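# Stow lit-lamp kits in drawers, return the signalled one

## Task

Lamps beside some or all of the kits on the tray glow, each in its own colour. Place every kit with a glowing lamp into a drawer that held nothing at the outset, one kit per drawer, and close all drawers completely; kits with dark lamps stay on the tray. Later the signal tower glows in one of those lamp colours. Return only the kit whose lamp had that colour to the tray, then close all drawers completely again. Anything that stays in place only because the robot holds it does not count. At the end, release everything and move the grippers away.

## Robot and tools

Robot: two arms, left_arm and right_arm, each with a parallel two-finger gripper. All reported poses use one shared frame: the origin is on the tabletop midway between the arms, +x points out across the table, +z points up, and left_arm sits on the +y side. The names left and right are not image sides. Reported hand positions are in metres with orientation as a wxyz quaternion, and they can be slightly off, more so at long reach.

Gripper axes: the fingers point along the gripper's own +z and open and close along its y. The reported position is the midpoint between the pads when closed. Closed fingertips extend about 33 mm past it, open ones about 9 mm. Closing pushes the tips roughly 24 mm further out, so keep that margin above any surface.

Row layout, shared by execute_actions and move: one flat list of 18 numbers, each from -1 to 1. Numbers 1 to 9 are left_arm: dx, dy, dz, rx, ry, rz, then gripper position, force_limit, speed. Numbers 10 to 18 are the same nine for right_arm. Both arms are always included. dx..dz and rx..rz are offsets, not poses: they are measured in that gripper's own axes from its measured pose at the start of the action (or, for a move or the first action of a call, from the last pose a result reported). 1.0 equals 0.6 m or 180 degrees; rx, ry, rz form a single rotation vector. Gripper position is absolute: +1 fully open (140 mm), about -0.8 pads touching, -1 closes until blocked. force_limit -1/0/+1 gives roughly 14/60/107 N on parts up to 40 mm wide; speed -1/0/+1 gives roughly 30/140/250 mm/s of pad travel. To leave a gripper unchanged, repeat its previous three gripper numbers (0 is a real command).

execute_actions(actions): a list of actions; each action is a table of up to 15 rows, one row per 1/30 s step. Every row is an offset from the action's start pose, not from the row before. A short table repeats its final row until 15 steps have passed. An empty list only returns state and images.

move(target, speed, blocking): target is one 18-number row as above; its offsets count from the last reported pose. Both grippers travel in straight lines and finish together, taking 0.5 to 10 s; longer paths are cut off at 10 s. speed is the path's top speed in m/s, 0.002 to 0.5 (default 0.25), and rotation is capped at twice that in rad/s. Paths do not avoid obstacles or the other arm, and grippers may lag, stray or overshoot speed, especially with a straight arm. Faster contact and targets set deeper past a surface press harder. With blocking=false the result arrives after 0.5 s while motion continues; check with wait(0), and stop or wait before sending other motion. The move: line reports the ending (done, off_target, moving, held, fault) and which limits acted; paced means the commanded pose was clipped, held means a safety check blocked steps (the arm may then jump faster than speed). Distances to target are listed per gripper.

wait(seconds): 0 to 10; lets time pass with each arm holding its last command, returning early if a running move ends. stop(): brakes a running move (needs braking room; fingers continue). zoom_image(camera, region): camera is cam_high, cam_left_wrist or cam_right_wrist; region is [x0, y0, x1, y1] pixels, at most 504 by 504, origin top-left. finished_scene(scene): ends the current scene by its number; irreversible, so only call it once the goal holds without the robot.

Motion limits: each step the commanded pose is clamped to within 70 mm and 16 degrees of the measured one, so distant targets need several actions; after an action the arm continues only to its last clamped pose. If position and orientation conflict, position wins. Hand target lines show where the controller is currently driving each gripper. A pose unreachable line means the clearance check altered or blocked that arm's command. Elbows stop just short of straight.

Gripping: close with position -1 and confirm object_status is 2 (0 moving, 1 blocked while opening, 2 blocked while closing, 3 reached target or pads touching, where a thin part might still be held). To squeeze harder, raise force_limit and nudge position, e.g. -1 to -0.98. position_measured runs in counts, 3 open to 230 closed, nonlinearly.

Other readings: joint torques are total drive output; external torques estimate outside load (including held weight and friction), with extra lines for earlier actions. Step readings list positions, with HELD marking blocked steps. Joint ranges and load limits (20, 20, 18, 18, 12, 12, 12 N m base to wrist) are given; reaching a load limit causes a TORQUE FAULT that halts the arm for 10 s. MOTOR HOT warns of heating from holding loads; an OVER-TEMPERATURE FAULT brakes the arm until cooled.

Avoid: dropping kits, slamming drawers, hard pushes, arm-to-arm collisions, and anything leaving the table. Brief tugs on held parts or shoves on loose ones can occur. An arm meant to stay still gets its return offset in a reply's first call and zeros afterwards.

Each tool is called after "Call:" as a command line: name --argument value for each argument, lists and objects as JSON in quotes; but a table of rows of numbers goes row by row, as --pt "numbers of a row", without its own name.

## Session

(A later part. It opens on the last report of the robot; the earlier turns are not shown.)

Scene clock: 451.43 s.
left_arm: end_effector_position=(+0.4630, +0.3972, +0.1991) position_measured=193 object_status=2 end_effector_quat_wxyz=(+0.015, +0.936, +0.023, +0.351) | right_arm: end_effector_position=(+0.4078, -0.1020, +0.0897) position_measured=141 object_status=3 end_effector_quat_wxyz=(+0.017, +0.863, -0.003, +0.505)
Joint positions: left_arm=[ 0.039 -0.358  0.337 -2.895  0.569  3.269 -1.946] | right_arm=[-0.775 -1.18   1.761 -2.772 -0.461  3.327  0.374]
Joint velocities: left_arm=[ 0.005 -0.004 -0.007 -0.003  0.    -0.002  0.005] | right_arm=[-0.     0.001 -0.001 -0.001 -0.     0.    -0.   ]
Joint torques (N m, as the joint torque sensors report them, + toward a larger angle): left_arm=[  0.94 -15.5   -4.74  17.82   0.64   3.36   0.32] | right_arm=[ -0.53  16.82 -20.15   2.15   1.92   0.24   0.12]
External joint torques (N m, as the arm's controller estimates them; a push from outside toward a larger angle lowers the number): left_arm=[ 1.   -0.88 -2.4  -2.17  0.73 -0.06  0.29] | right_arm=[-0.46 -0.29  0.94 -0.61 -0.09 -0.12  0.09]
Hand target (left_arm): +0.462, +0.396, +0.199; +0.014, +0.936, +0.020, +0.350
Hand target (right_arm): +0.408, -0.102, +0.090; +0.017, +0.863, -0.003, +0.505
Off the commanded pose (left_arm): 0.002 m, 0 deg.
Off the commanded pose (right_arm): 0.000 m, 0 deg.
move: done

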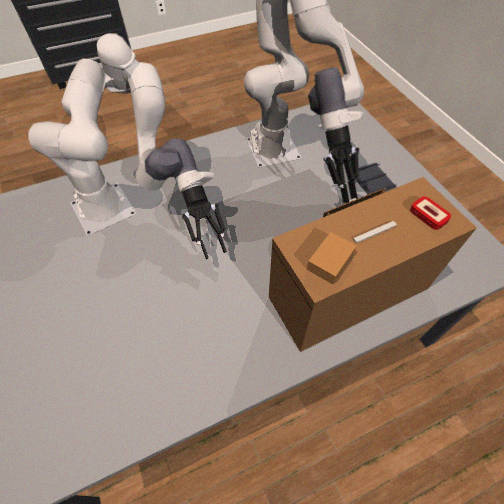

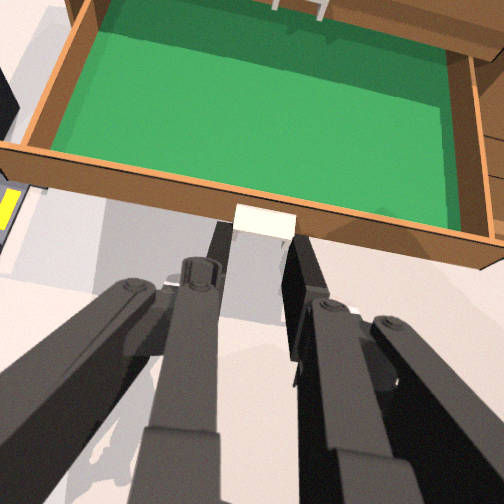

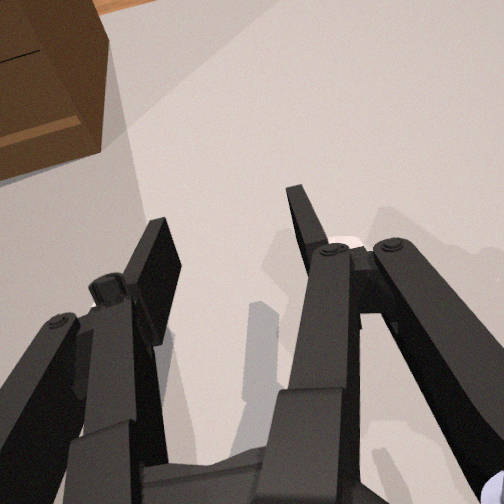

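Call:
move --target '[0,0,0,0,0,0,-0.2,-0.3,-0.5,0,0,0,0,0,0,-0.1,0,0]'

Call:
move --target '[0.03,0,-0.12,0,0,0,-0.2,-0.3,-0.5,0,0,0,0,0,0,-0.1,0,0]' --speed 0.15

Call:
move --target '[0.03,-0.2,0,0,-0.225,0,0.3,-0.2,-0.5,0,0,0,0,0,0,-0.1,0,0]'

Call:
move --target '[0.03,-0.12,0.05,0,0,0.5,0.3,-0.2,-0.5,0,0,0,0,0,0,-0.1,0,0]' --speed 0.35

Call:
move --target '[0,0,0,0,0,0.5,0.3,-0.2,-0.5,0,0,0,0,0,0,-0.1,0,0]' --speed 0.35

Scene clock: 455.30 s.
left_arm: end_effector_position=(+0.4629, +0.3973, +0.1990) position_measured=154 object_status=3 end_effector_quat_wxyz=(+0.015, +0.936, +0.022, +0.350) | right_arm: end_effector_position=(+0.4078, -0.1020, +0.0897) position_measured=141 object_status=3 end_effector_quat_wxyz=(+0.017, +0.863, -0.003, +0.505)
Joint positions: left_arm=[ 0.04  -0.359  0.336 -2.895  0.569  3.268 -1.945] | right_arm=[-0.775 -1.18   1.761 -2.772 -0.461  3.327  0.374]
Joint velocities: left_arm=[ 0.     0.    -0.    -0.001 -0.    -0.     0.001] | right_arm=[ 0.    -0.001 -0.001 -0.     0.     0.     0.002]
Joint torques (N m, as the joint torque sensors report them, + toward a larger angle): left_arm=[  0.23 -14.35  -2.79  20.05  -0.31   3.5    0.11] | right_arm=[ -0.57  16.74 -19.71   2.07   1.9    0.3    0.11]
External joint torques (N m, as the arm's controller estimates them; a push from outside toward a larger angle lowers the number): left_arm=[ 0.26  0.21 -0.46  0.14 -0.23  0.09  0.08] | right_arm=[-0.57 -0.38  1.34 -0.74 -0.11 -0.08  0.09]
Hand target (left_arm): +0.463, +0.397, +0.199; +0.015, +0.936, +0.023, +0.351
Hand target (right_arm): +0.408, -0.102, +0.090; +0.017, +0.863, -0.003, +0.505
Off the commanded pose (left_arm): 0.000 m, 0 deg.
Off the commanded pose (right_arm): 0.000 m, 0 deg.
move: done

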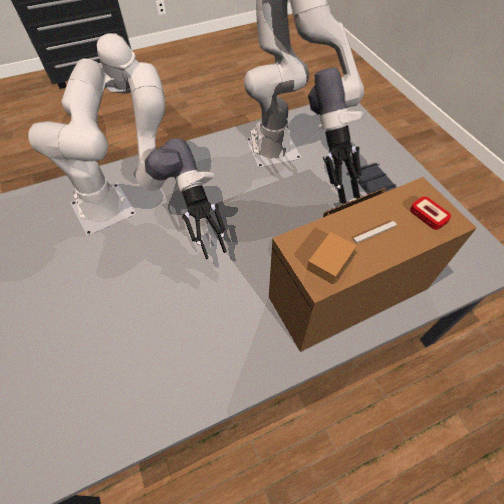

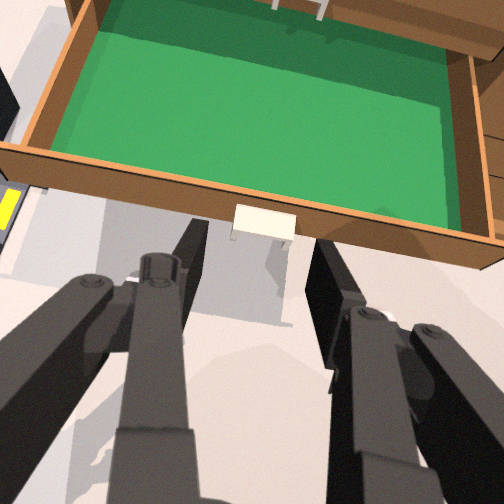

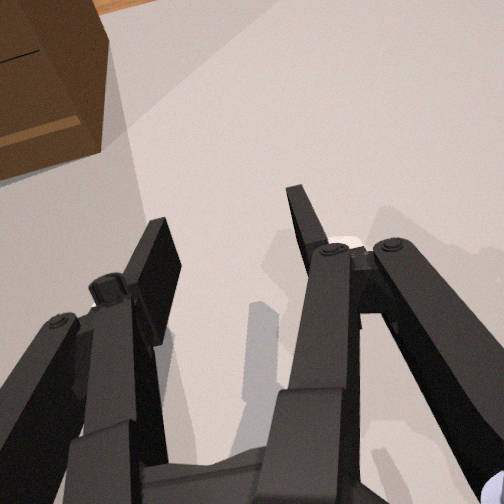

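Scene clock: 456.57 s.
left_arm: end_effector_position=(+0.4281, +0.4029, +0.2662) position_measured=154 object_status=3 end_effector_quat_wxyz=(+0.012, +0.935, +0.027, +0.352) | right_arm: end_effector_position=(+0.4078, -0.1020, +0.0897) position_measured=141 object_status=3 end_effector_quat_wxyz=(+0.017, +0.863, -0.003, +0.505)
Joint positions: left_arm=[-0.044 -0.723  0.406 -2.93   0.56   2.934 -1.906] | right_arm=[-0.775 -1.18   1.761 -2.772 -0.461  3.327  0.374]
Joint velocities: left_arm=[-0.001 -0.002  0.002  0.     0.    -0.014  0.006] | right_arm=[ 0.001  0.001  0.     0.     0.    -0.001 -0.002]
Joint torques (N m, as the joint torque sensors report them, + toward a larger angle): left_arm=[-1.72 -6.95 -4.46 24.73  0.51  2.97  0.33] | right_arm=[ -0.41  16.75 -20.25   2.45   1.93   0.29   0.13]
External joint torques (N m, as the arm's controller estimates them; a push from outside toward a larger angle lowers the number): left_arm=[-1.69 -0.96  0.84  1.8   0.16 -0.48  0.31] | right_arm=[-0.54 -0.38  0.75 -0.44 -0.08 -0.11  0.1 ]
Hand target (left_arm): +0.428, +0.403, +0.267; +0.010, +0.936, +0.025, +0.352
Hand target (right_arm): +0.408, -0.102, +0.090; +0.017, +0.863, -0.003, +0.505
Off the commanded pose (left_arm): 0.004 m, 1 deg.
Off the commanded pose (right_arm): 0.000 m, 0 deg.
move: off_target (left_arm)

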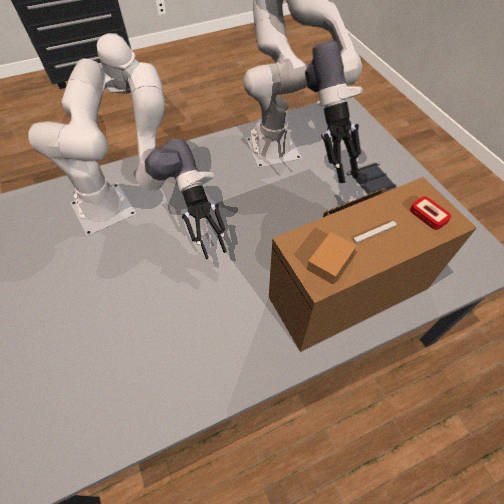

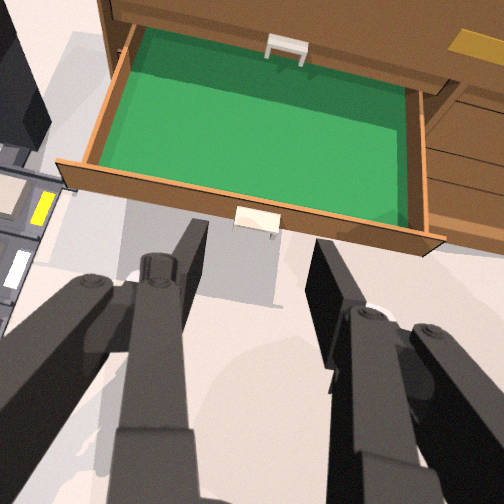

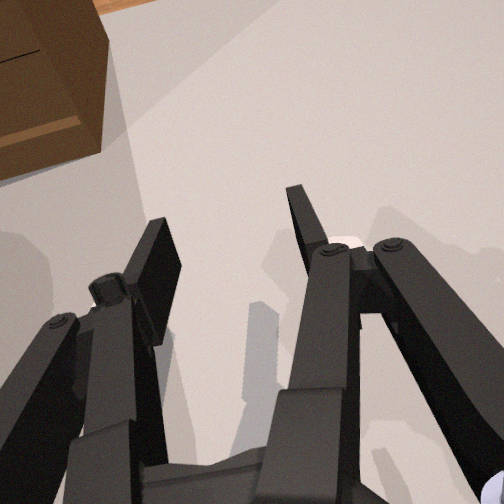

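Scene clock: 458.90 s.
left_arm: end_effector_position=(+0.4354, +0.5262, +0.2730) position_measured=91 object_status=3 end_effector_quat_wxyz=(+0.016, +0.999, +0.027, +0.007) | right_arm: end_effector_position=(+0.4078, -0.1020, +0.0897) position_measured=141 object_status=3 end_effector_quat_wxyz=(+0.017, +0.863, -0.003, +0.505)
Joint positions: left_arm=[-0.604 -0.26   0.99  -2.084  0.196  1.94  -1.46 ] | right_arm=[-0.775 -1.18   1.761 -2.772 -0.461  3.327  0.374]
Joint velocities: left_arm=[-0.009 -0.     0.008  0.003  0.001 -0.009  0.025] | right_arm=[ 0.002  0.001 -0.     0.001 -0.    -0.     0.   ]
Joint torques (N m, as the joint torque sensors report them, + toward a larger angle): left_arm=[-0.51 -8.59 -7.39 24.73 -0.11  2.14  0.24] | right_arm=[ -0.7   16.84 -20.04   2.32   1.93   0.27   0.13]
External joint torques (N m, as the arm's controller estimates them; a push from outside toward a larger angle lowers the number): left_arm=[-0.58  0.35 -0.54  0.75 -0.88 -0.43  0.23] | right_arm=[-0.83 -0.32  0.97 -0.56 -0.07 -0.13  0.11]
Hand target (left_arm): +0.435, +0.525, +0.273; +0.017, +1.000, +0.022, +0.006
Hand target (right_arm): +0.408, -0.102, +0.090; +0.017, +0.863, -0.003, +0.505
Off the commanded pose (left_arm): 0.003 m, 1 deg.
Off the commanded pose (right_arm): 0.000 m, 0 deg.
move: done

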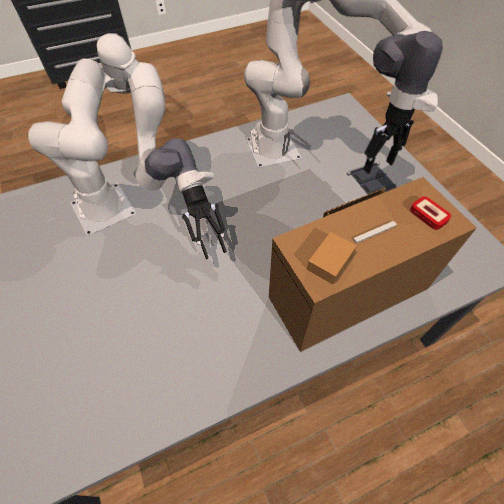

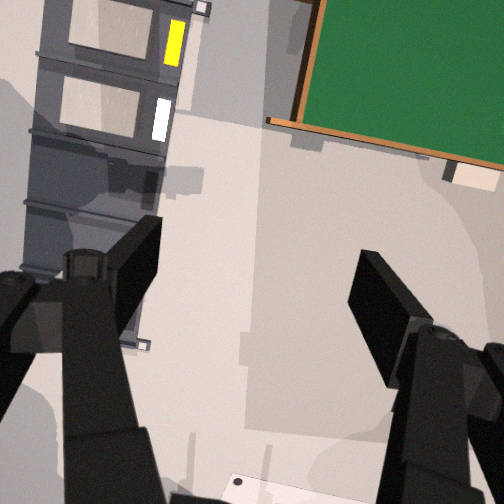

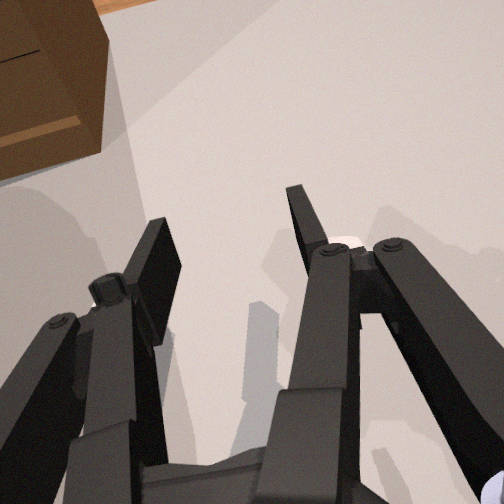

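Scene clock: 462.13 s.
left_arm: end_effector_position=(+0.4498, +0.6033, +0.2432) position_measured=91 object_status=3 end_effector_quat_wxyz=(+0.002, +0.736, -0.677, +0.020) | right_arm: end_effector_position=(+0.4078, -0.1020, +0.0897) position_measured=141 object_status=3 end_effector_quat_wxyz=(+0.017, +0.863, -0.003, +0.505)
Joint positions: left_arm=[-1.158 -0.837  1.403 -1.951  0.804  1.736 -0.194] | right_arm=[-0.775 -1.18   1.761 -2.772 -0.461  3.327  0.374]
Joint velocities: left_arm=[-0.001 -0.001 -0.     0.001  0.001 -0.001  0.029] | right_arm=[ 0.001 -0.001  0.001  0.     0.     0.001  0.001]
Joint torques (N m, as the joint torque sensors report them, + toward a larger angle): left_arm=[ -0.67  18.48 -25.94  16.92   1.48   2.08   0.32] | right_arm=[ -0.49  16.76 -19.91   2.33   1.95   0.26   0.12]
External joint torques (N m, as the arm's controller estimates them; a push from outside toward a larger angle lowers the number): left_arm=[-0.64 -1.75 -2.35  0.21  0.74 -0.5   0.32] | right_arm=[-0.56 -0.37  1.03 -0.47 -0.04 -0.13  0.09]
Hand target (left_arm): +0.450, +0.604, +0.244; +0.000, +0.731, -0.682, +0.019
Hand target (right_arm): +0.408, -0.102, +0.090; +0.017, +0.863, -0.003, +0.505
Off the commanded pose (left_arm): 0.006 m, 2 deg.
Off the commanded pose (right_arm): 0.000 m, 0 deg.
move: off_target (left_arm)

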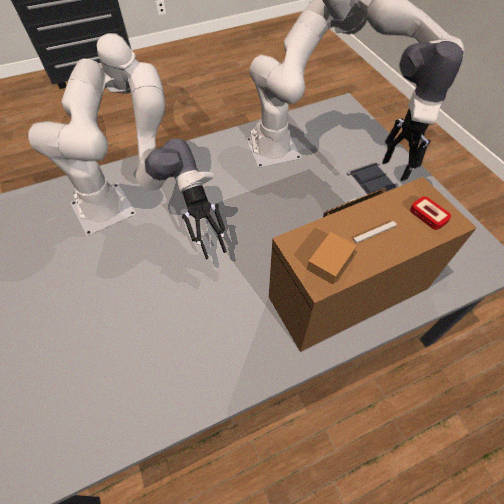

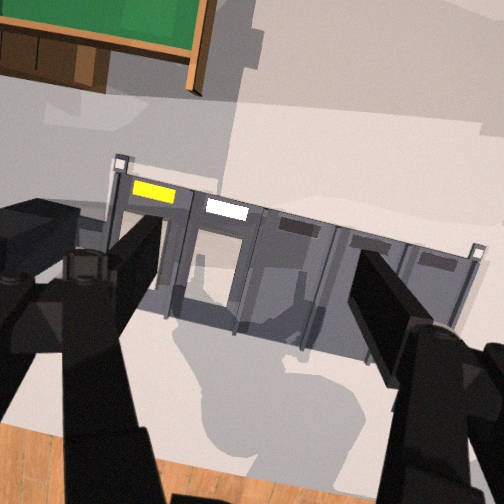

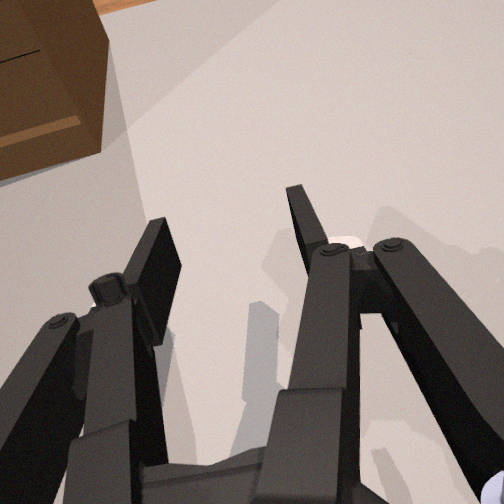

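Scene clock: 465.43 s.
left_arm: end_effector_position=(+0.4485, +0.6057, +0.2421) position_measured=91 object_status=3 end_effector_quat_wxyz=(+0.014, -0.055, +0.998, -0.019) | right_arm: end_effector_position=(+0.4078, -0.1020, +0.0897) position_measured=141 object_status=3 end_effector_quat_wxyz=(+0.017, +0.863, -0.003, +0.505)
Joint positions: left_arm=[-1.296 -1.304  1.227 -1.91   1.169  1.39   1.17 ] | right_arm=[-0.775 -1.18   1.761 -2.772 -0.461  3.327  0.374]
Joint velocities: left_arm=[-0.001  0.    -0.     0.001 -0.    -0.     0.032] | right_arm=[ 0.001 -0.001 -0.001 -0.001 -0.     0.001  0.   ]
Joint torques (N m, as the joint torque sensors report them, + toward a larger angle): left_arm=[ -0.47  26.91 -31.46   7.72   1.19   2.18   0.26] | right_arm=[ -0.54  16.73 -19.95   2.06   1.96   0.27   0.14]
External joint torques (N m, as the arm's controller estimates them; a push from outside toward a larger angle lowers the number): left_arm=[-0.5  -1.86 -2.07  0.62  0.48 -0.36  0.26] | right_arm=[-0.58 -0.39  1.08 -0.71 -0.04 -0.11  0.11]
Hand target (left_arm): +0.449, +0.607, +0.243; +0.014, -0.048, +0.999, -0.018
Hand target (right_arm): +0.408, -0.102, +0.090; +0.017, +0.863, -0.003, +0.505
Off the commanded pose (left_arm): 0.003 m, 2 deg.
Off the commanded pose (right_arm): 0.000 m, 0 deg.
move: done

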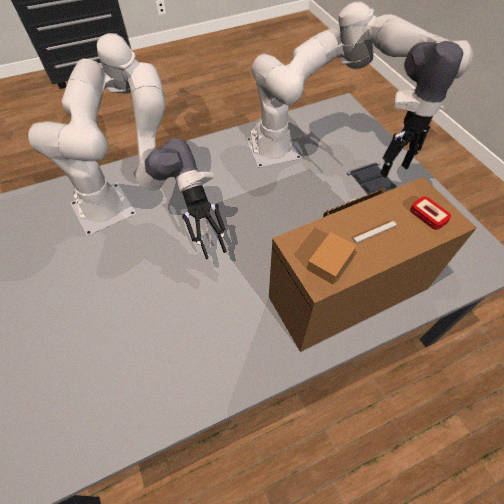

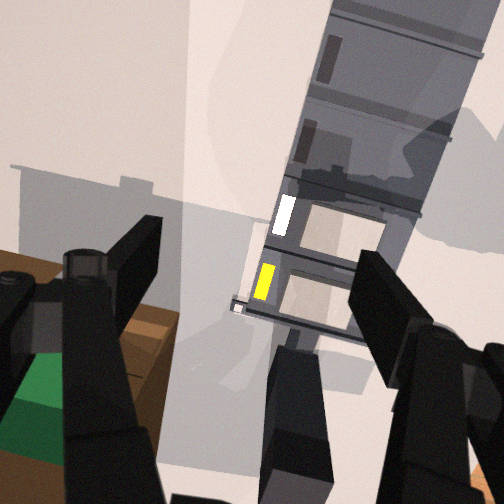

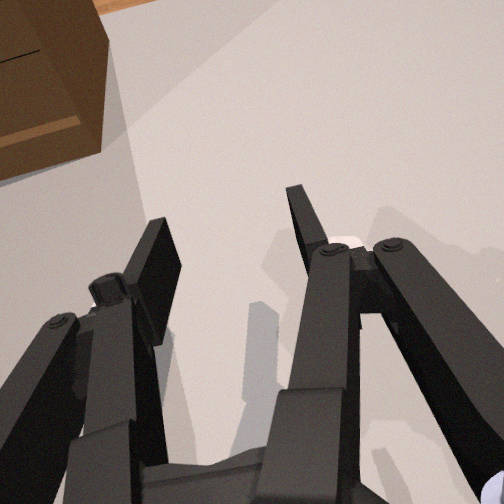

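Call:
move --target '[-0.038,0.125,0.237,-0.019,0.019,-0.033,0.3,-0.2,-0.5,0,0,0,0,0,0,-0.1,0,0]'

Scene clock: 468.77 s.
left_arm: end_effector_position=(+0.4658, +0.6750, +0.0966) position_measured=91 object_status=3 end_effector_quat_wxyz=(-0.021, -0.103, +0.994, +0.009) | right_arm: end_effector_position=(+0.4078, -0.1020, +0.0897) position_measured=141 object_status=3 end_effector_quat_wxyz=(+0.017, +0.863, -0.003, +0.505)
Joint positions: left_arm=[-1.355 -1.38   1.506 -1.84   1.374  1.514  1.17 ] | right_arm=[-0.775 -1.18   1.761 -2.772 -0.461  3.327  0.374]
Joint velocities: left_arm=[-0.    -0.001 -0.    -0.     0.002  0.008 -0.002] | right_arm=[-0.     0.    -0.    -0.001 -0.     0.    -0.001]
Joint torques (N m, as the joint torque sensors report them, + toward a larger angle): left_arm=[ -1.38  31.21 -32.14   6.01   1.69   2.7   -0.06] | right_arm=[ -0.48  16.94 -20.03   2.03   1.95   0.25   0.12]
External joint torques (N m, as the arm's controller estimates them; a push from outside toward a larger angle lowers the number): left_arm=[-1.24 -2.44 -0.71  1.53  0.89  0.39 -0.07] | right_arm=[-0.51 -0.21  1.   -0.75 -0.05 -0.13  0.09]
Hand target (left_arm): +0.468, +0.676, +0.097; -0.019, -0.105, +0.994, +0.010
Hand target (right_arm): +0.408, -0.102, +0.090; +0.017, +0.863, -0.003, +0.505
Off the commanded pose (left_arm): 0.003 m, 0 deg.
Off the commanded pose (right_arm): 0.000 m, 0 deg.
move: done

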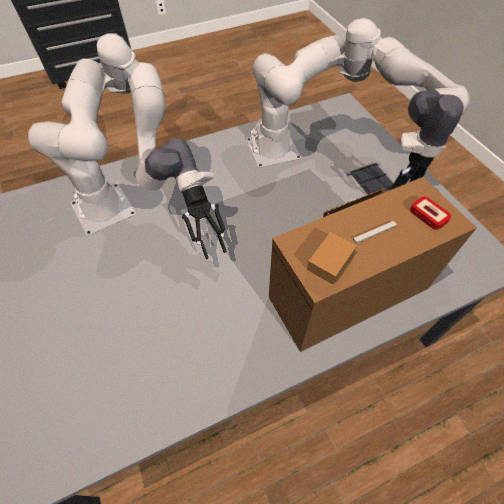

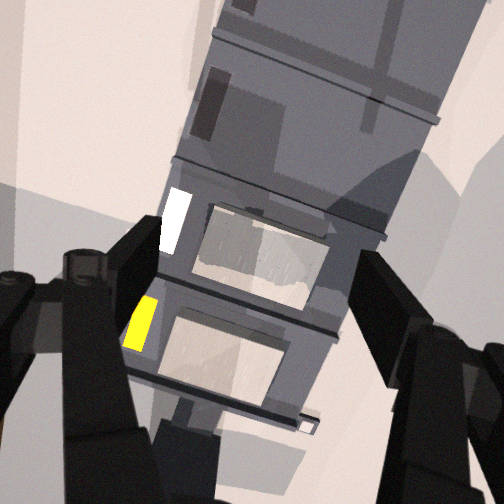

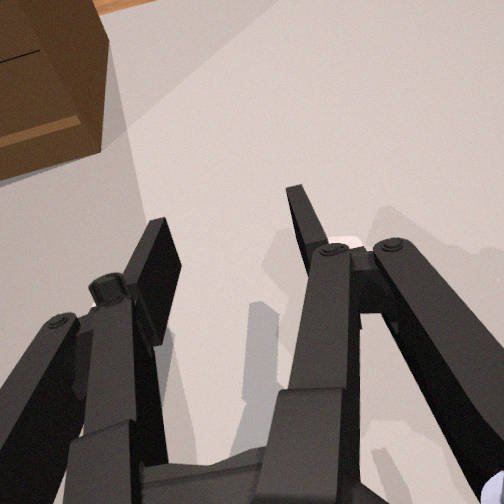

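Call:
move --target '[0.003,0.009,0.05,0,0,0.067,0.3,-0.2,-0.5,0,0,0,0,0,0,-0.1,0,0]' --speed 0.15

Call:
move --target '[0,0,0.025,0,0,0.003,0.3,-0.2,-0.5,0,0,0,0,0,0,-0.1,0,0]' --speed 0.05

Scene clock: 471.97 s.
left_arm: end_effector_position=(+0.4612, +0.6793, +0.0669) position_measured=91 object_status=3 end_effector_quat_wxyz=(-0.024, -0.004, +1.000, +0.006) | right_arm: end_effector_position=(+0.4078, -0.1020, +0.0897) position_measured=141 object_status=3 end_effector_quat_wxyz=(+0.017, +0.863, -0.003, +0.505)
Joint positions: left_arm=[-1.343 -1.428  1.538 -1.856  1.426  1.53   1.369] | right_arm=[-0.775 -1.18   1.761 -2.772 -0.461  3.327  0.374]
Joint velocities: left_arm=[ 0.001 -0.001  0.    -0.     0.     0.001  0.028] | right_arm=[-0.    -0.001 -0.001 -0.001  0.    -0.001  0.   ]
Joint torques (N m, as the joint torque sensors report them, + toward a larger angle): left_arm=[  1.95  29.15 -32.51   2.3    1.72   2.69   0.26] | right_arm=[ -0.45  16.8  -20.32   2.15   1.95   0.27   0.12]
External joint torques (N m, as the arm's controller estimates them; a push from outside toward a larger angle lowers the number): left_arm=[ 1.99 -4.5  -0.91 -1.14  0.91  0.4   0.26] | right_arm=[-0.39 -0.34  0.74 -0.59 -0.06 -0.1   0.1 ]
Hand target (left_arm): +0.461, +0.680, +0.066; -0.023, +0.002, +1.000, +0.007
Hand target (right_arm): +0.408, -0.102, +0.090; +0.017, +0.863, -0.003, +0.505
Off the commanded pose (left_arm): 0.001 m, 1 deg.
Off the commanded pose (right_arm): 0.000 m, 0 deg.
move: done

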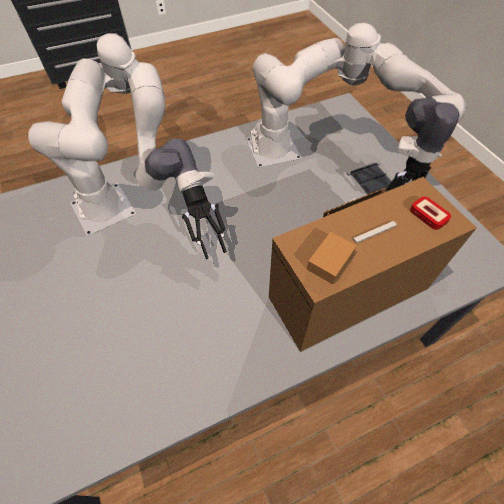

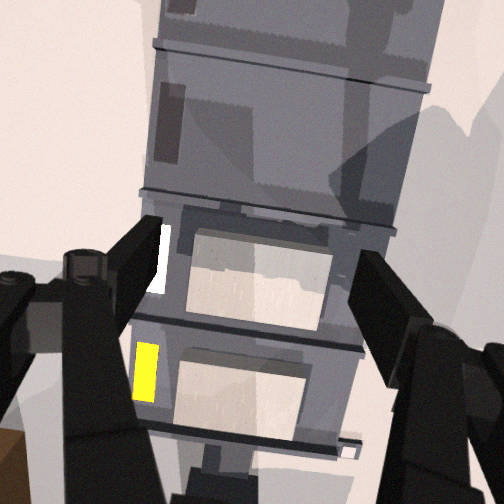

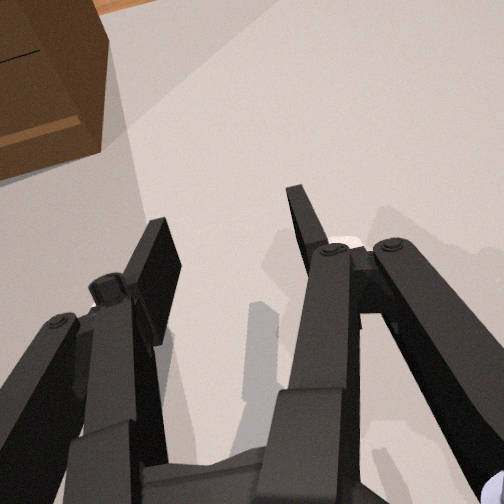

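Scene clock: 472.70 s.
left_arm: end_effector_position=(+0.4600, +0.6787, +0.0529) position_measured=91 object_status=3 end_effector_quat_wxyz=(-0.026, -0.002, +1.000, +0.005) | right_arm: end_effector_position=(+0.4078, -0.1020, +0.0897) position_measured=141 object_status=3 end_effector_quat_wxyz=(+0.017, +0.863, -0.003, +0.505)
Joint positions: left_arm=[-1.343 -1.44   1.559 -1.861  1.442  1.544  1.371] | right_arm=[-0.775 -1.18   1.761 -2.772 -0.461  3.327  0.374]
Joint velocities: left_arm=[ 0.001 -0.    -0.001 -0.001  0.005  0.009  0.004] | right_arm=[ 0.001 -0.    -0.     0.     0.001  0.001 -0.003]
Joint torques (N m, as the joint torque sensors report them, + toward a larger angle): left_arm=[  1.23  30.56 -32.48   1.82   1.66   2.78   0.29] | right_arm=[ -0.26  16.68 -20.12   2.04   1.91   0.24   0.12]
External joint torques (N m, as the arm's controller estimates them; a push from outside toward a larger angle lowers the number): left_arm=[ 1.16 -3.23 -0.76 -1.36  0.85  0.5   0.28] | right_arm=[-0.21 -0.45  0.94 -0.74 -0.1  -0.14  0.09]
Hand target (left_arm): +0.460, +0.679, +0.052; -0.024, +0.000, +1.000, +0.006
Hand target (right_arm): +0.408, -0.102, +0.090; +0.017, +0.863, -0.003, +0.505
Off the commanded pose (left_arm): 0.001 m, 0 deg.
Off the commanded pose (right_arm): 0.000 m, 0 deg.
move: done

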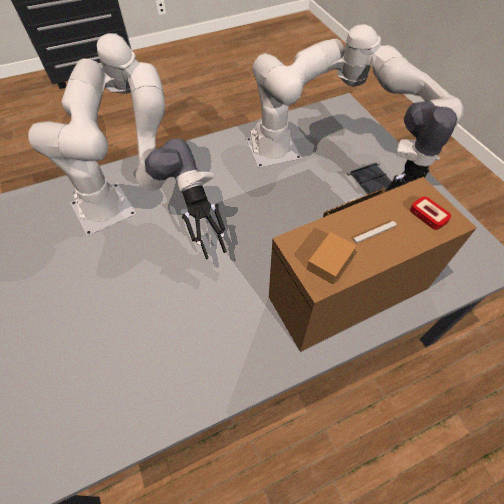

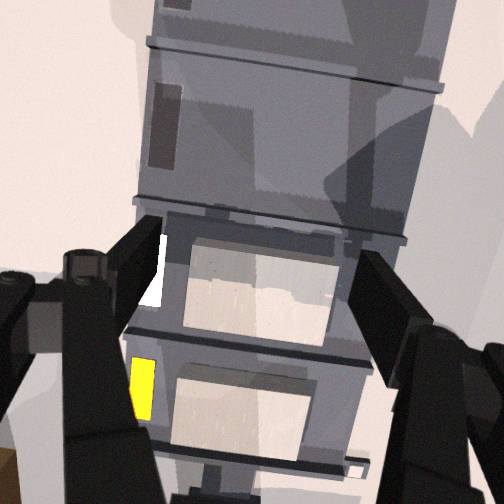

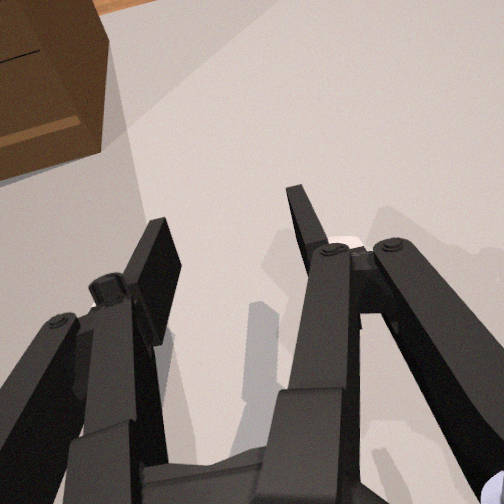

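Call:
move --target '[-0.007,0,0.024,0,0,0,0.3,-0.2,-0.5,0,0,0,0,0,0,-0.1,0,0]' --speed 0.03

Call:
move --target '[0,0,0,0,0,0,-1,-0.2,-0.5,0,0,0,0,0,0,-0.1,0,0]'

Call:
move --target '[0,-0.03,-0.39,0,0,0,-1,-0.2,-0.5,0,0,0,0,0,0,-0.1,0,0]' --speed 0.2

Call:
move --target '[-0.11,-0.44,0,0,0,0,-1,-0.2,-0.5,0,0,0,0,0,0,-0.1,0,0]' --speed 0.2

Scene clock: 476.27 s.
left_arm: end_effector_position=(+0.4609, +0.6777, +0.0394) position_measured=91 object_status=3 end_effector_quat_wxyz=(-0.029, -0.001, +1.000, +0.004) | right_arm: end_effector_position=(+0.4078, -0.1020, +0.0897) position_measured=141 object_status=3 end_effector_quat_wxyz=(+0.017, +0.863, -0.003, +0.505)
Joint positions: left_arm=[-1.352 -1.45   1.581 -1.856  1.454  1.557  1.372] | right_arm=[-0.775 -1.18   1.761 -2.772 -0.461  3.327  0.374]
Joint velocities: left_arm=[-0.001 -0.     0.    -0.001 -0.     0.    -0.002] | right_arm=[-0.001  0.001 -0.    -0.001  0.001  0.001  0.   ]
Joint torques (N m, as the joint torque sensors report them, + toward a larger angle): left_arm=[ -2.    29.7  -31.97   4.27   2.02   3.02   0.  ] | right_arm=[ -0.46  16.72 -19.89   2.29   1.96   0.28   0.12]
External joint torques (N m, as the arm's controller estimates them; a push from outside toward a larger angle lowers the number): left_arm=[-2.01 -4.35 -0.18  1.37  1.23  0.74  0.  ] | right_arm=[-0.46 -0.45  1.19 -0.57 -0.05 -0.11  0.1 ]
Hand target (left_arm): +0.463, +0.679, +0.038; -0.026, -0.002, +1.000, +0.005
Hand target (right_arm): +0.408, -0.102, +0.090; +0.017, +0.863, -0.003, +0.505
Off the commanded pose (left_arm): 0.003 m, 0 deg.
Off the commanded pose (right_arm): 0.000 m, 0 deg.
move: done

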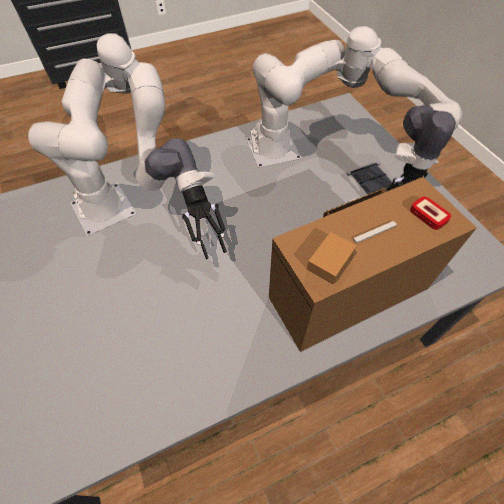

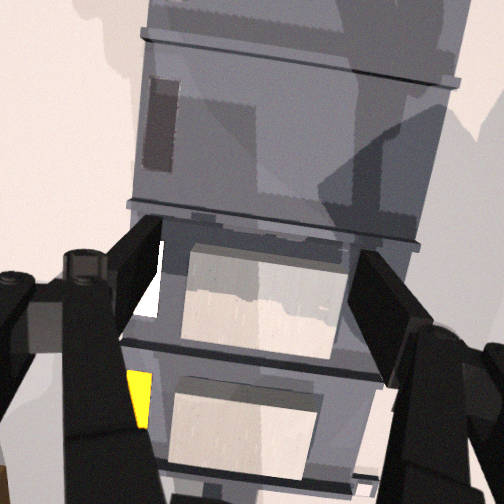

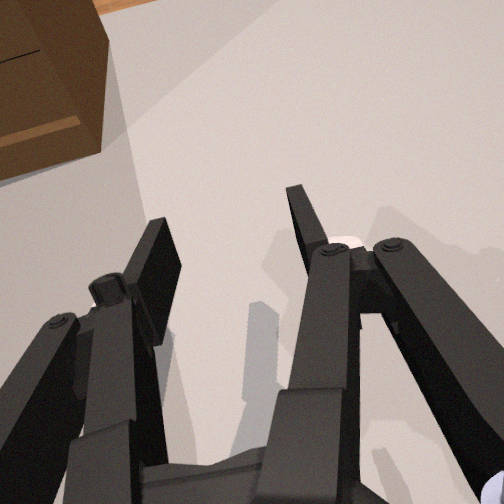

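Scene clock: 476.77 s.
left_arm: end_effector_position=(+0.4615, +0.6844, +0.0433) position_measured=131 object_status=2 end_effector_quat_wxyz=(-0.026, -0.005, +1.000, +0.009) | right_arm: end_effector_position=(+0.4078, -0.1020, +0.0897) position_measured=141 object_status=3 end_effector_quat_wxyz=(+0.017, +0.863, -0.003, +0.505)
Joint positions: left_arm=[-1.348 -1.447  1.577 -1.852  1.46   1.556  1.372] | right_arm=[-0.775 -1.18   1.761 -2.772 -0.461  3.327  0.374]
Joint velocities: left_arm=[ 0.001  0.001  0.    -0.002 -0.001 -0.001  0.001] | right_arm=[ 0.001  0.001  0.001  0.     0.002 -0.     0.001]
Joint torques (N m, as the joint torque sensors report them, + toward a larger angle): left_arm=[ -1.61  28.3  -30.82   0.75  -0.48   2.11   0.1 ] | right_arm=[ -0.41  16.77 -20.2    2.3    1.94   0.27   0.12]
External joint torques (N m, as the arm's controller estimates them; a push from outside toward a larger angle lowers the number): left_arm=[-1.62 -5.84  0.97 -2.23 -1.3  -0.18  0.1 ] | right_arm=[-0.41 -0.37  0.82 -0.54 -0.07 -0.11  0.09]
Hand target (left_arm): +0.461, +0.678, +0.039; -0.029, -0.001, +1.000, +0.004
Hand target (right_arm): +0.408, -0.102, +0.090; +0.017, +0.863, -0.003, +0.505
Off the commanded pose (left_arm): 0.008 m, 1 deg.
Off the commanded pose (right_arm): 0.000 m, 0 deg.
move: off_target (left_arm)

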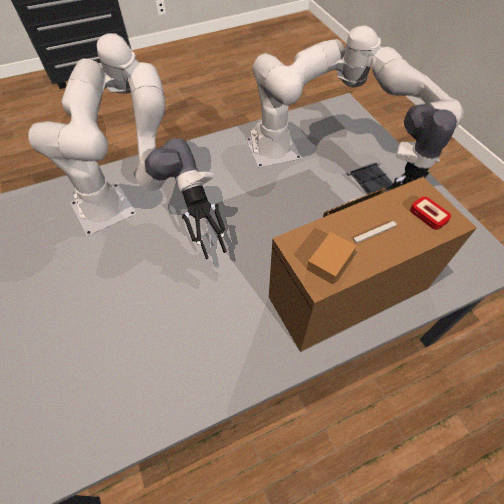

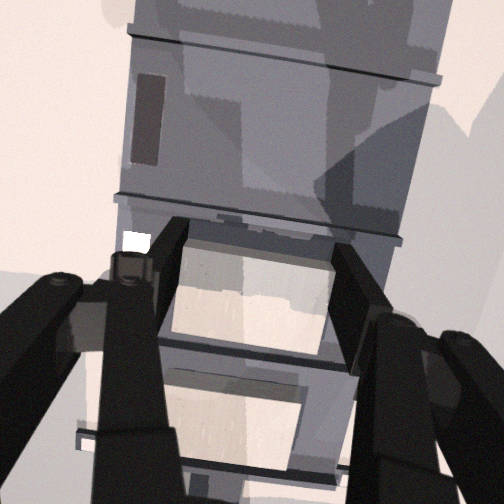

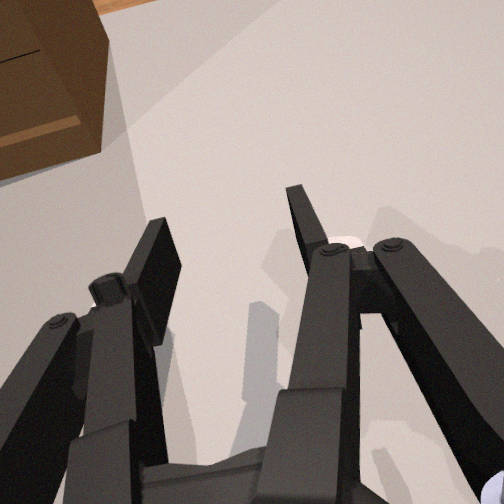

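Scene clock: 478.57 s.
left_arm: end_effector_position=(+0.4733, +0.6647, +0.2782) position_measured=131 object_status=2 end_effector_quat_wxyz=(-0.023, -0.009, +1.000, +0.008) | right_arm: end_effector_position=(+0.4078, -0.1020, +0.0897) position_measured=141 object_status=3 end_effector_quat_wxyz=(+0.017, +0.863, -0.003, +0.505)
Joint positions: left_arm=[-1.457 -1.184  1.291 -1.588  1.175  1.272  1.411] | right_arm=[-0.775 -1.18   1.761 -2.772 -0.461  3.327  0.374]
Joint velocities: left_arm=[-0.003 -0.     0.     0.002  0.    -0.012  0.009] | right_arm=[-0.001 -0.    -0.    -0.002 -0.     0.     0.001]
Joint torques (N m, as the joint torque sensors report them, + toward a larger angle): left_arm=[ -1.56  31.15 -29.23   9.1   -0.37   1.87   0.22] | right_arm=[ -0.42  16.8  -20.08   2.37   1.93   0.27   0.13]
External joint torques (N m, as the arm's controller estimates them; a push from outside toward a larger angle lowers the number): left_arm=[-1.64 -3.24 -1.36  1.74 -1.19 -0.44  0.22] | right_arm=[-0.4  -0.35  0.96 -0.38 -0.07 -0.11  0.1 ]
Hand target (left_arm): +0.473, +0.663, +0.278; -0.024, -0.005, +1.000, +0.006
Hand target (right_arm): +0.408, -0.102, +0.090; +0.017, +0.863, -0.003, +0.505
Off the commanded pose (left_arm): 0.003 m, 1 deg.
Off the commanded pose (right_arm): 0.000 m, 0 deg.
move: done

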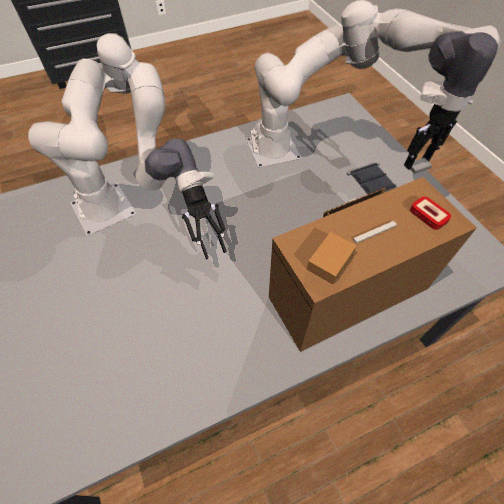

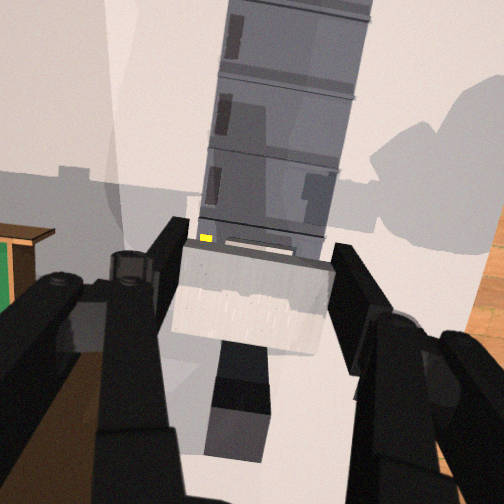

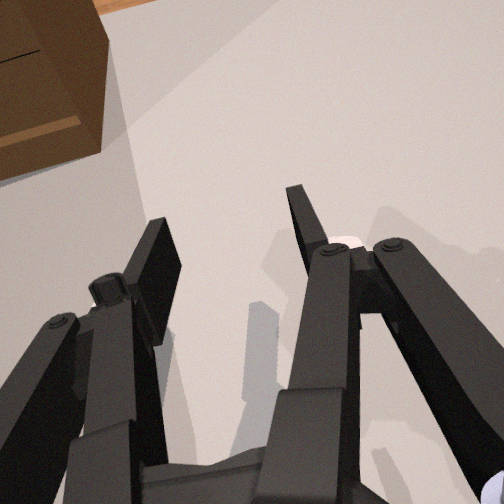

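Scene clock: 480.67 s.
left_arm: end_effector_position=(+0.5411, +0.3999, +0.2761) position_measured=131 object_status=2 end_effector_quat_wxyz=(-0.018, -0.000, +1.000, +0.008) | right_arm: end_effector_position=(+0.4078, -0.1020, +0.0897) position_measured=141 object_status=3 end_effector_quat_wxyz=(+0.017, +0.863, -0.003, +0.505)
Joint positions: left_arm=[-1.848 -1.087  1.35  -1.636  1.06   1.368  0.996] | right_arm=[-0.775 -1.18   1.761 -2.772 -0.461  3.327  0.374]
Joint velocities: left_arm=[ 0.001  0.001 -0.     0.001 -0.002  0.001 -0.029] | right_arm=[0.    0.001 0.001 0.001 0.    0.    0.   ]
Joint torques (N m, as the joint torque sensors report them, + toward a larger angle): left_arm=[ -0.38  29.53 -29.27  11.44  -0.17   2.75  -0.09] | right_arm=[ -0.51  16.87 -20.16   2.31   1.97   0.28   0.13]
External joint torques (N m, as the arm's controller estimates them; a push from outside toward a larger angle lowers the number): left_arm=[-0.54 -2.37 -1.86  1.19 -0.95  0.4  -0.1 ] | right_arm=[-0.46 -0.27  0.88 -0.47 -0.03 -0.1   0.1 ]
Hand target (left_arm): +0.542, +0.399, +0.277; -0.017, -0.007, +1.000, +0.006
Hand target (right_arm): +0.408, -0.102, +0.090; +0.017, +0.863, -0.003, +0.505
Off the commanded pose (left_arm): 0.006 m, 1 deg.
Off the commanded pose (right_arm): 0.000 m, 0 deg.
move: off_target (left_arm)

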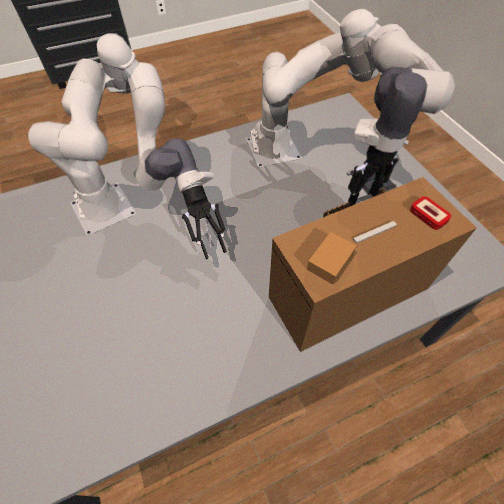

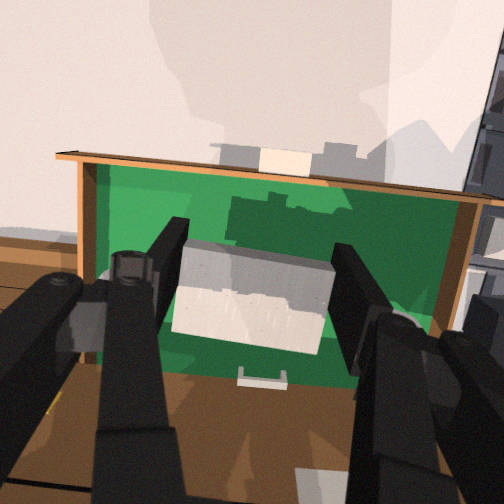

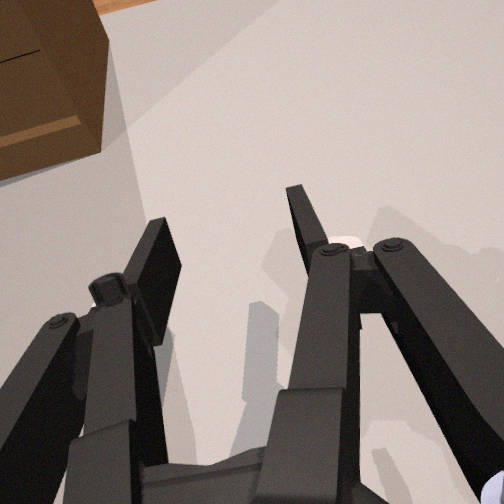

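Call:
move --target '[-0.012,0,0.087,0,0,0,-1,-0.2,-0.5,0,0,0,0,0,0,-0.1,0,0]' --speed 0.06

Call:
move --target '[0,0,0.012,0,0,0,-1,-0.2,-0.5,0,0,0,0,0,0,-0.1,0,0]' --speed 0.015

Scene clock: 485.43 s.
left_arm: end_effector_position=(+0.5451, +0.3993, +0.2241) position_measured=131 object_status=2 end_effector_quat_wxyz=(-0.021, +0.003, +1.000, +0.008) | right_arm: end_effector_position=(+0.4078, -0.1020, +0.0897) position_measured=141 object_status=3 end_effector_quat_wxyz=(+0.017, +0.863, -0.003, +0.505)
Joint positions: left_arm=[-1.839 -1.141  1.409 -1.709  1.112  1.439  0.979] | right_arm=[-0.775 -1.18   1.761 -2.772 -0.461  3.327  0.374]
Joint velocities: left_arm=[ 0.     0.    -0.001  0.     0.002  0.013 -0.002] | right_arm=[-0.002 -0.     0.    -0.    -0.    -0.    -0.   ]
Joint torques (N m, as the joint torque sensors report them, + toward a larger angle): left_arm=[  2.07  30.06 -29.93   8.76   1.76   2.84  -0.12] | right_arm=[ -0.55  16.87 -19.86   2.05   1.93   0.29   0.11]
External joint torques (N m, as the arm's controller estimates them; a push from outside toward a larger angle lowers the number): left_arm=[ 1.98 -2.28 -1.24 -0.88  0.99  0.51 -0.12] | right_arm=[-0.44 -0.23  1.23 -0.68 -0.08 -0.08  0.09]
Hand target (left_arm): +0.547, +0.400, +0.224; -0.018, -0.000, +1.000, +0.009
Hand target (right_arm): +0.408, -0.102, +0.090; +0.017, +0.863, -0.003, +0.505
Off the commanded pose (left_arm): 0.002 m, 0 deg.
Off the commanded pose (right_arm): 0.000 m, 0 deg.
move: done

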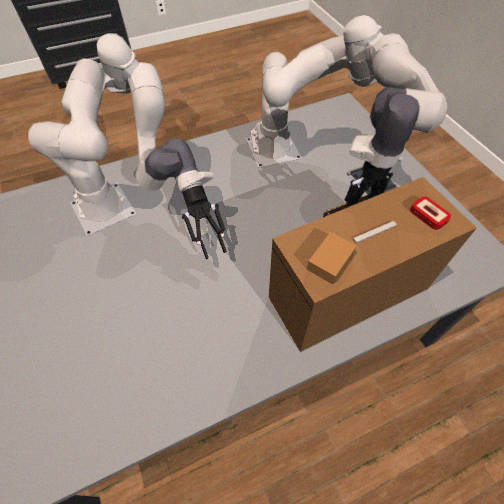

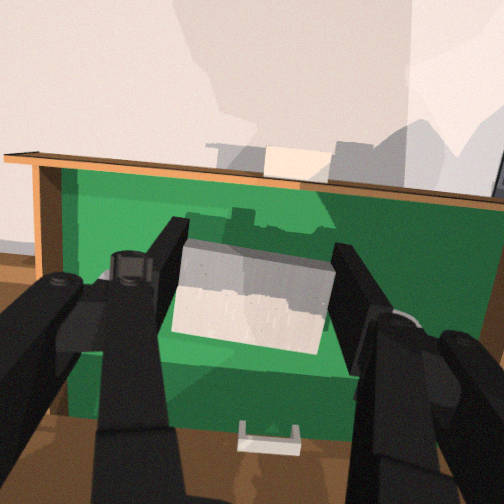

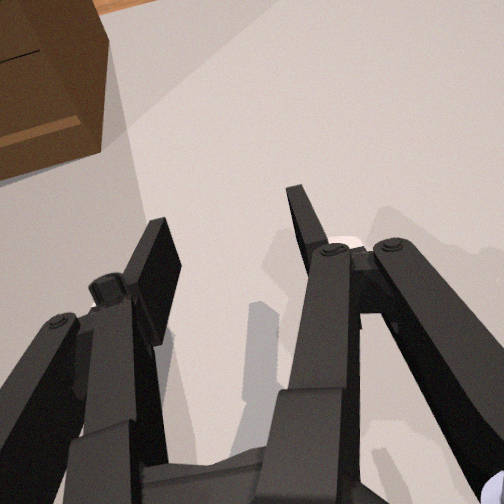

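Scene clock: 486.13 s.
left_arm: end_effector_position=(+0.5436, +0.3981, +0.2177) position_measured=131 object_status=2 end_effector_quat_wxyz=(-0.023, +0.005, +1.000, +0.008) | right_arm: end_effector_position=(+0.4078, -0.1020, +0.0897) position_measured=141 object_status=3 end_effector_quat_wxyz=(+0.017, +0.863, -0.003, +0.505)
Joint positions: left_arm=[-1.838 -1.146  1.416 -1.719  1.114  1.446  0.979] | right_arm=[-0.775 -1.18   1.761 -2.772 -0.461  3.327  0.374]
Joint velocities: left_arm=[ 0.001 -0.001  0.002 -0.002 -0.001  0.009  0.001] | right_arm=[-0.001  0.     0.    -0.    -0.    -0.001 -0.   ]
Joint torques (N m, as the joint torque sensors report them, + toward a larger angle): left_arm=[  3.81  29.41 -29.4    6.5    1.59   2.81  -0.09] | right_arm=[ -0.59  16.59 -20.04   2.29   1.93   0.24   0.13]
External joint torques (N m, as the arm's controller estimates them; a push from outside toward a larger angle lowers the number): left_arm=[ 3.9  -2.83 -0.67 -3.02  0.84  0.48 -0.09] | right_arm=[-0.57 -0.51  0.97 -0.48 -0.07 -0.13  0.11]
Hand target (left_arm): +0.545, +0.399, +0.217; -0.021, +0.003, +1.000, +0.008
Hand target (right_arm): +0.408, -0.102, +0.090; +0.017, +0.863, -0.003, +0.505
Off the commanded pose (left_arm): 0.002 m, 0 deg.
Off the commanded pose (right_arm): 0.000 m, 0 deg.
move: done

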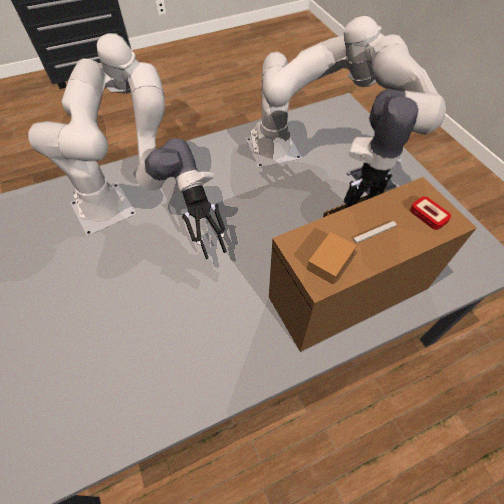

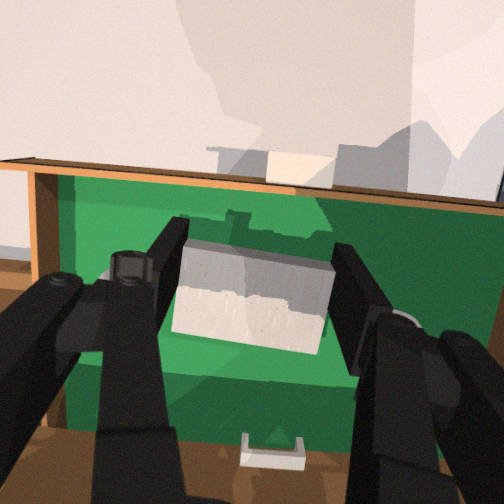

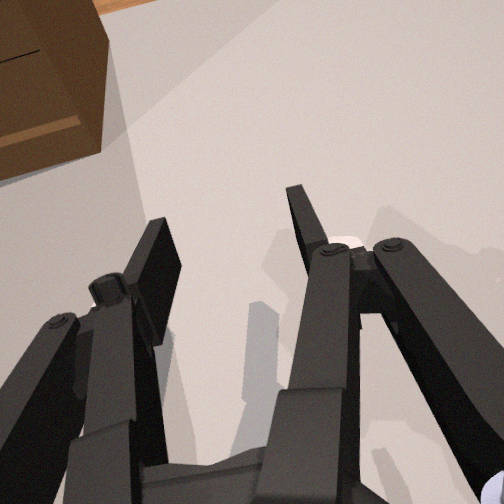

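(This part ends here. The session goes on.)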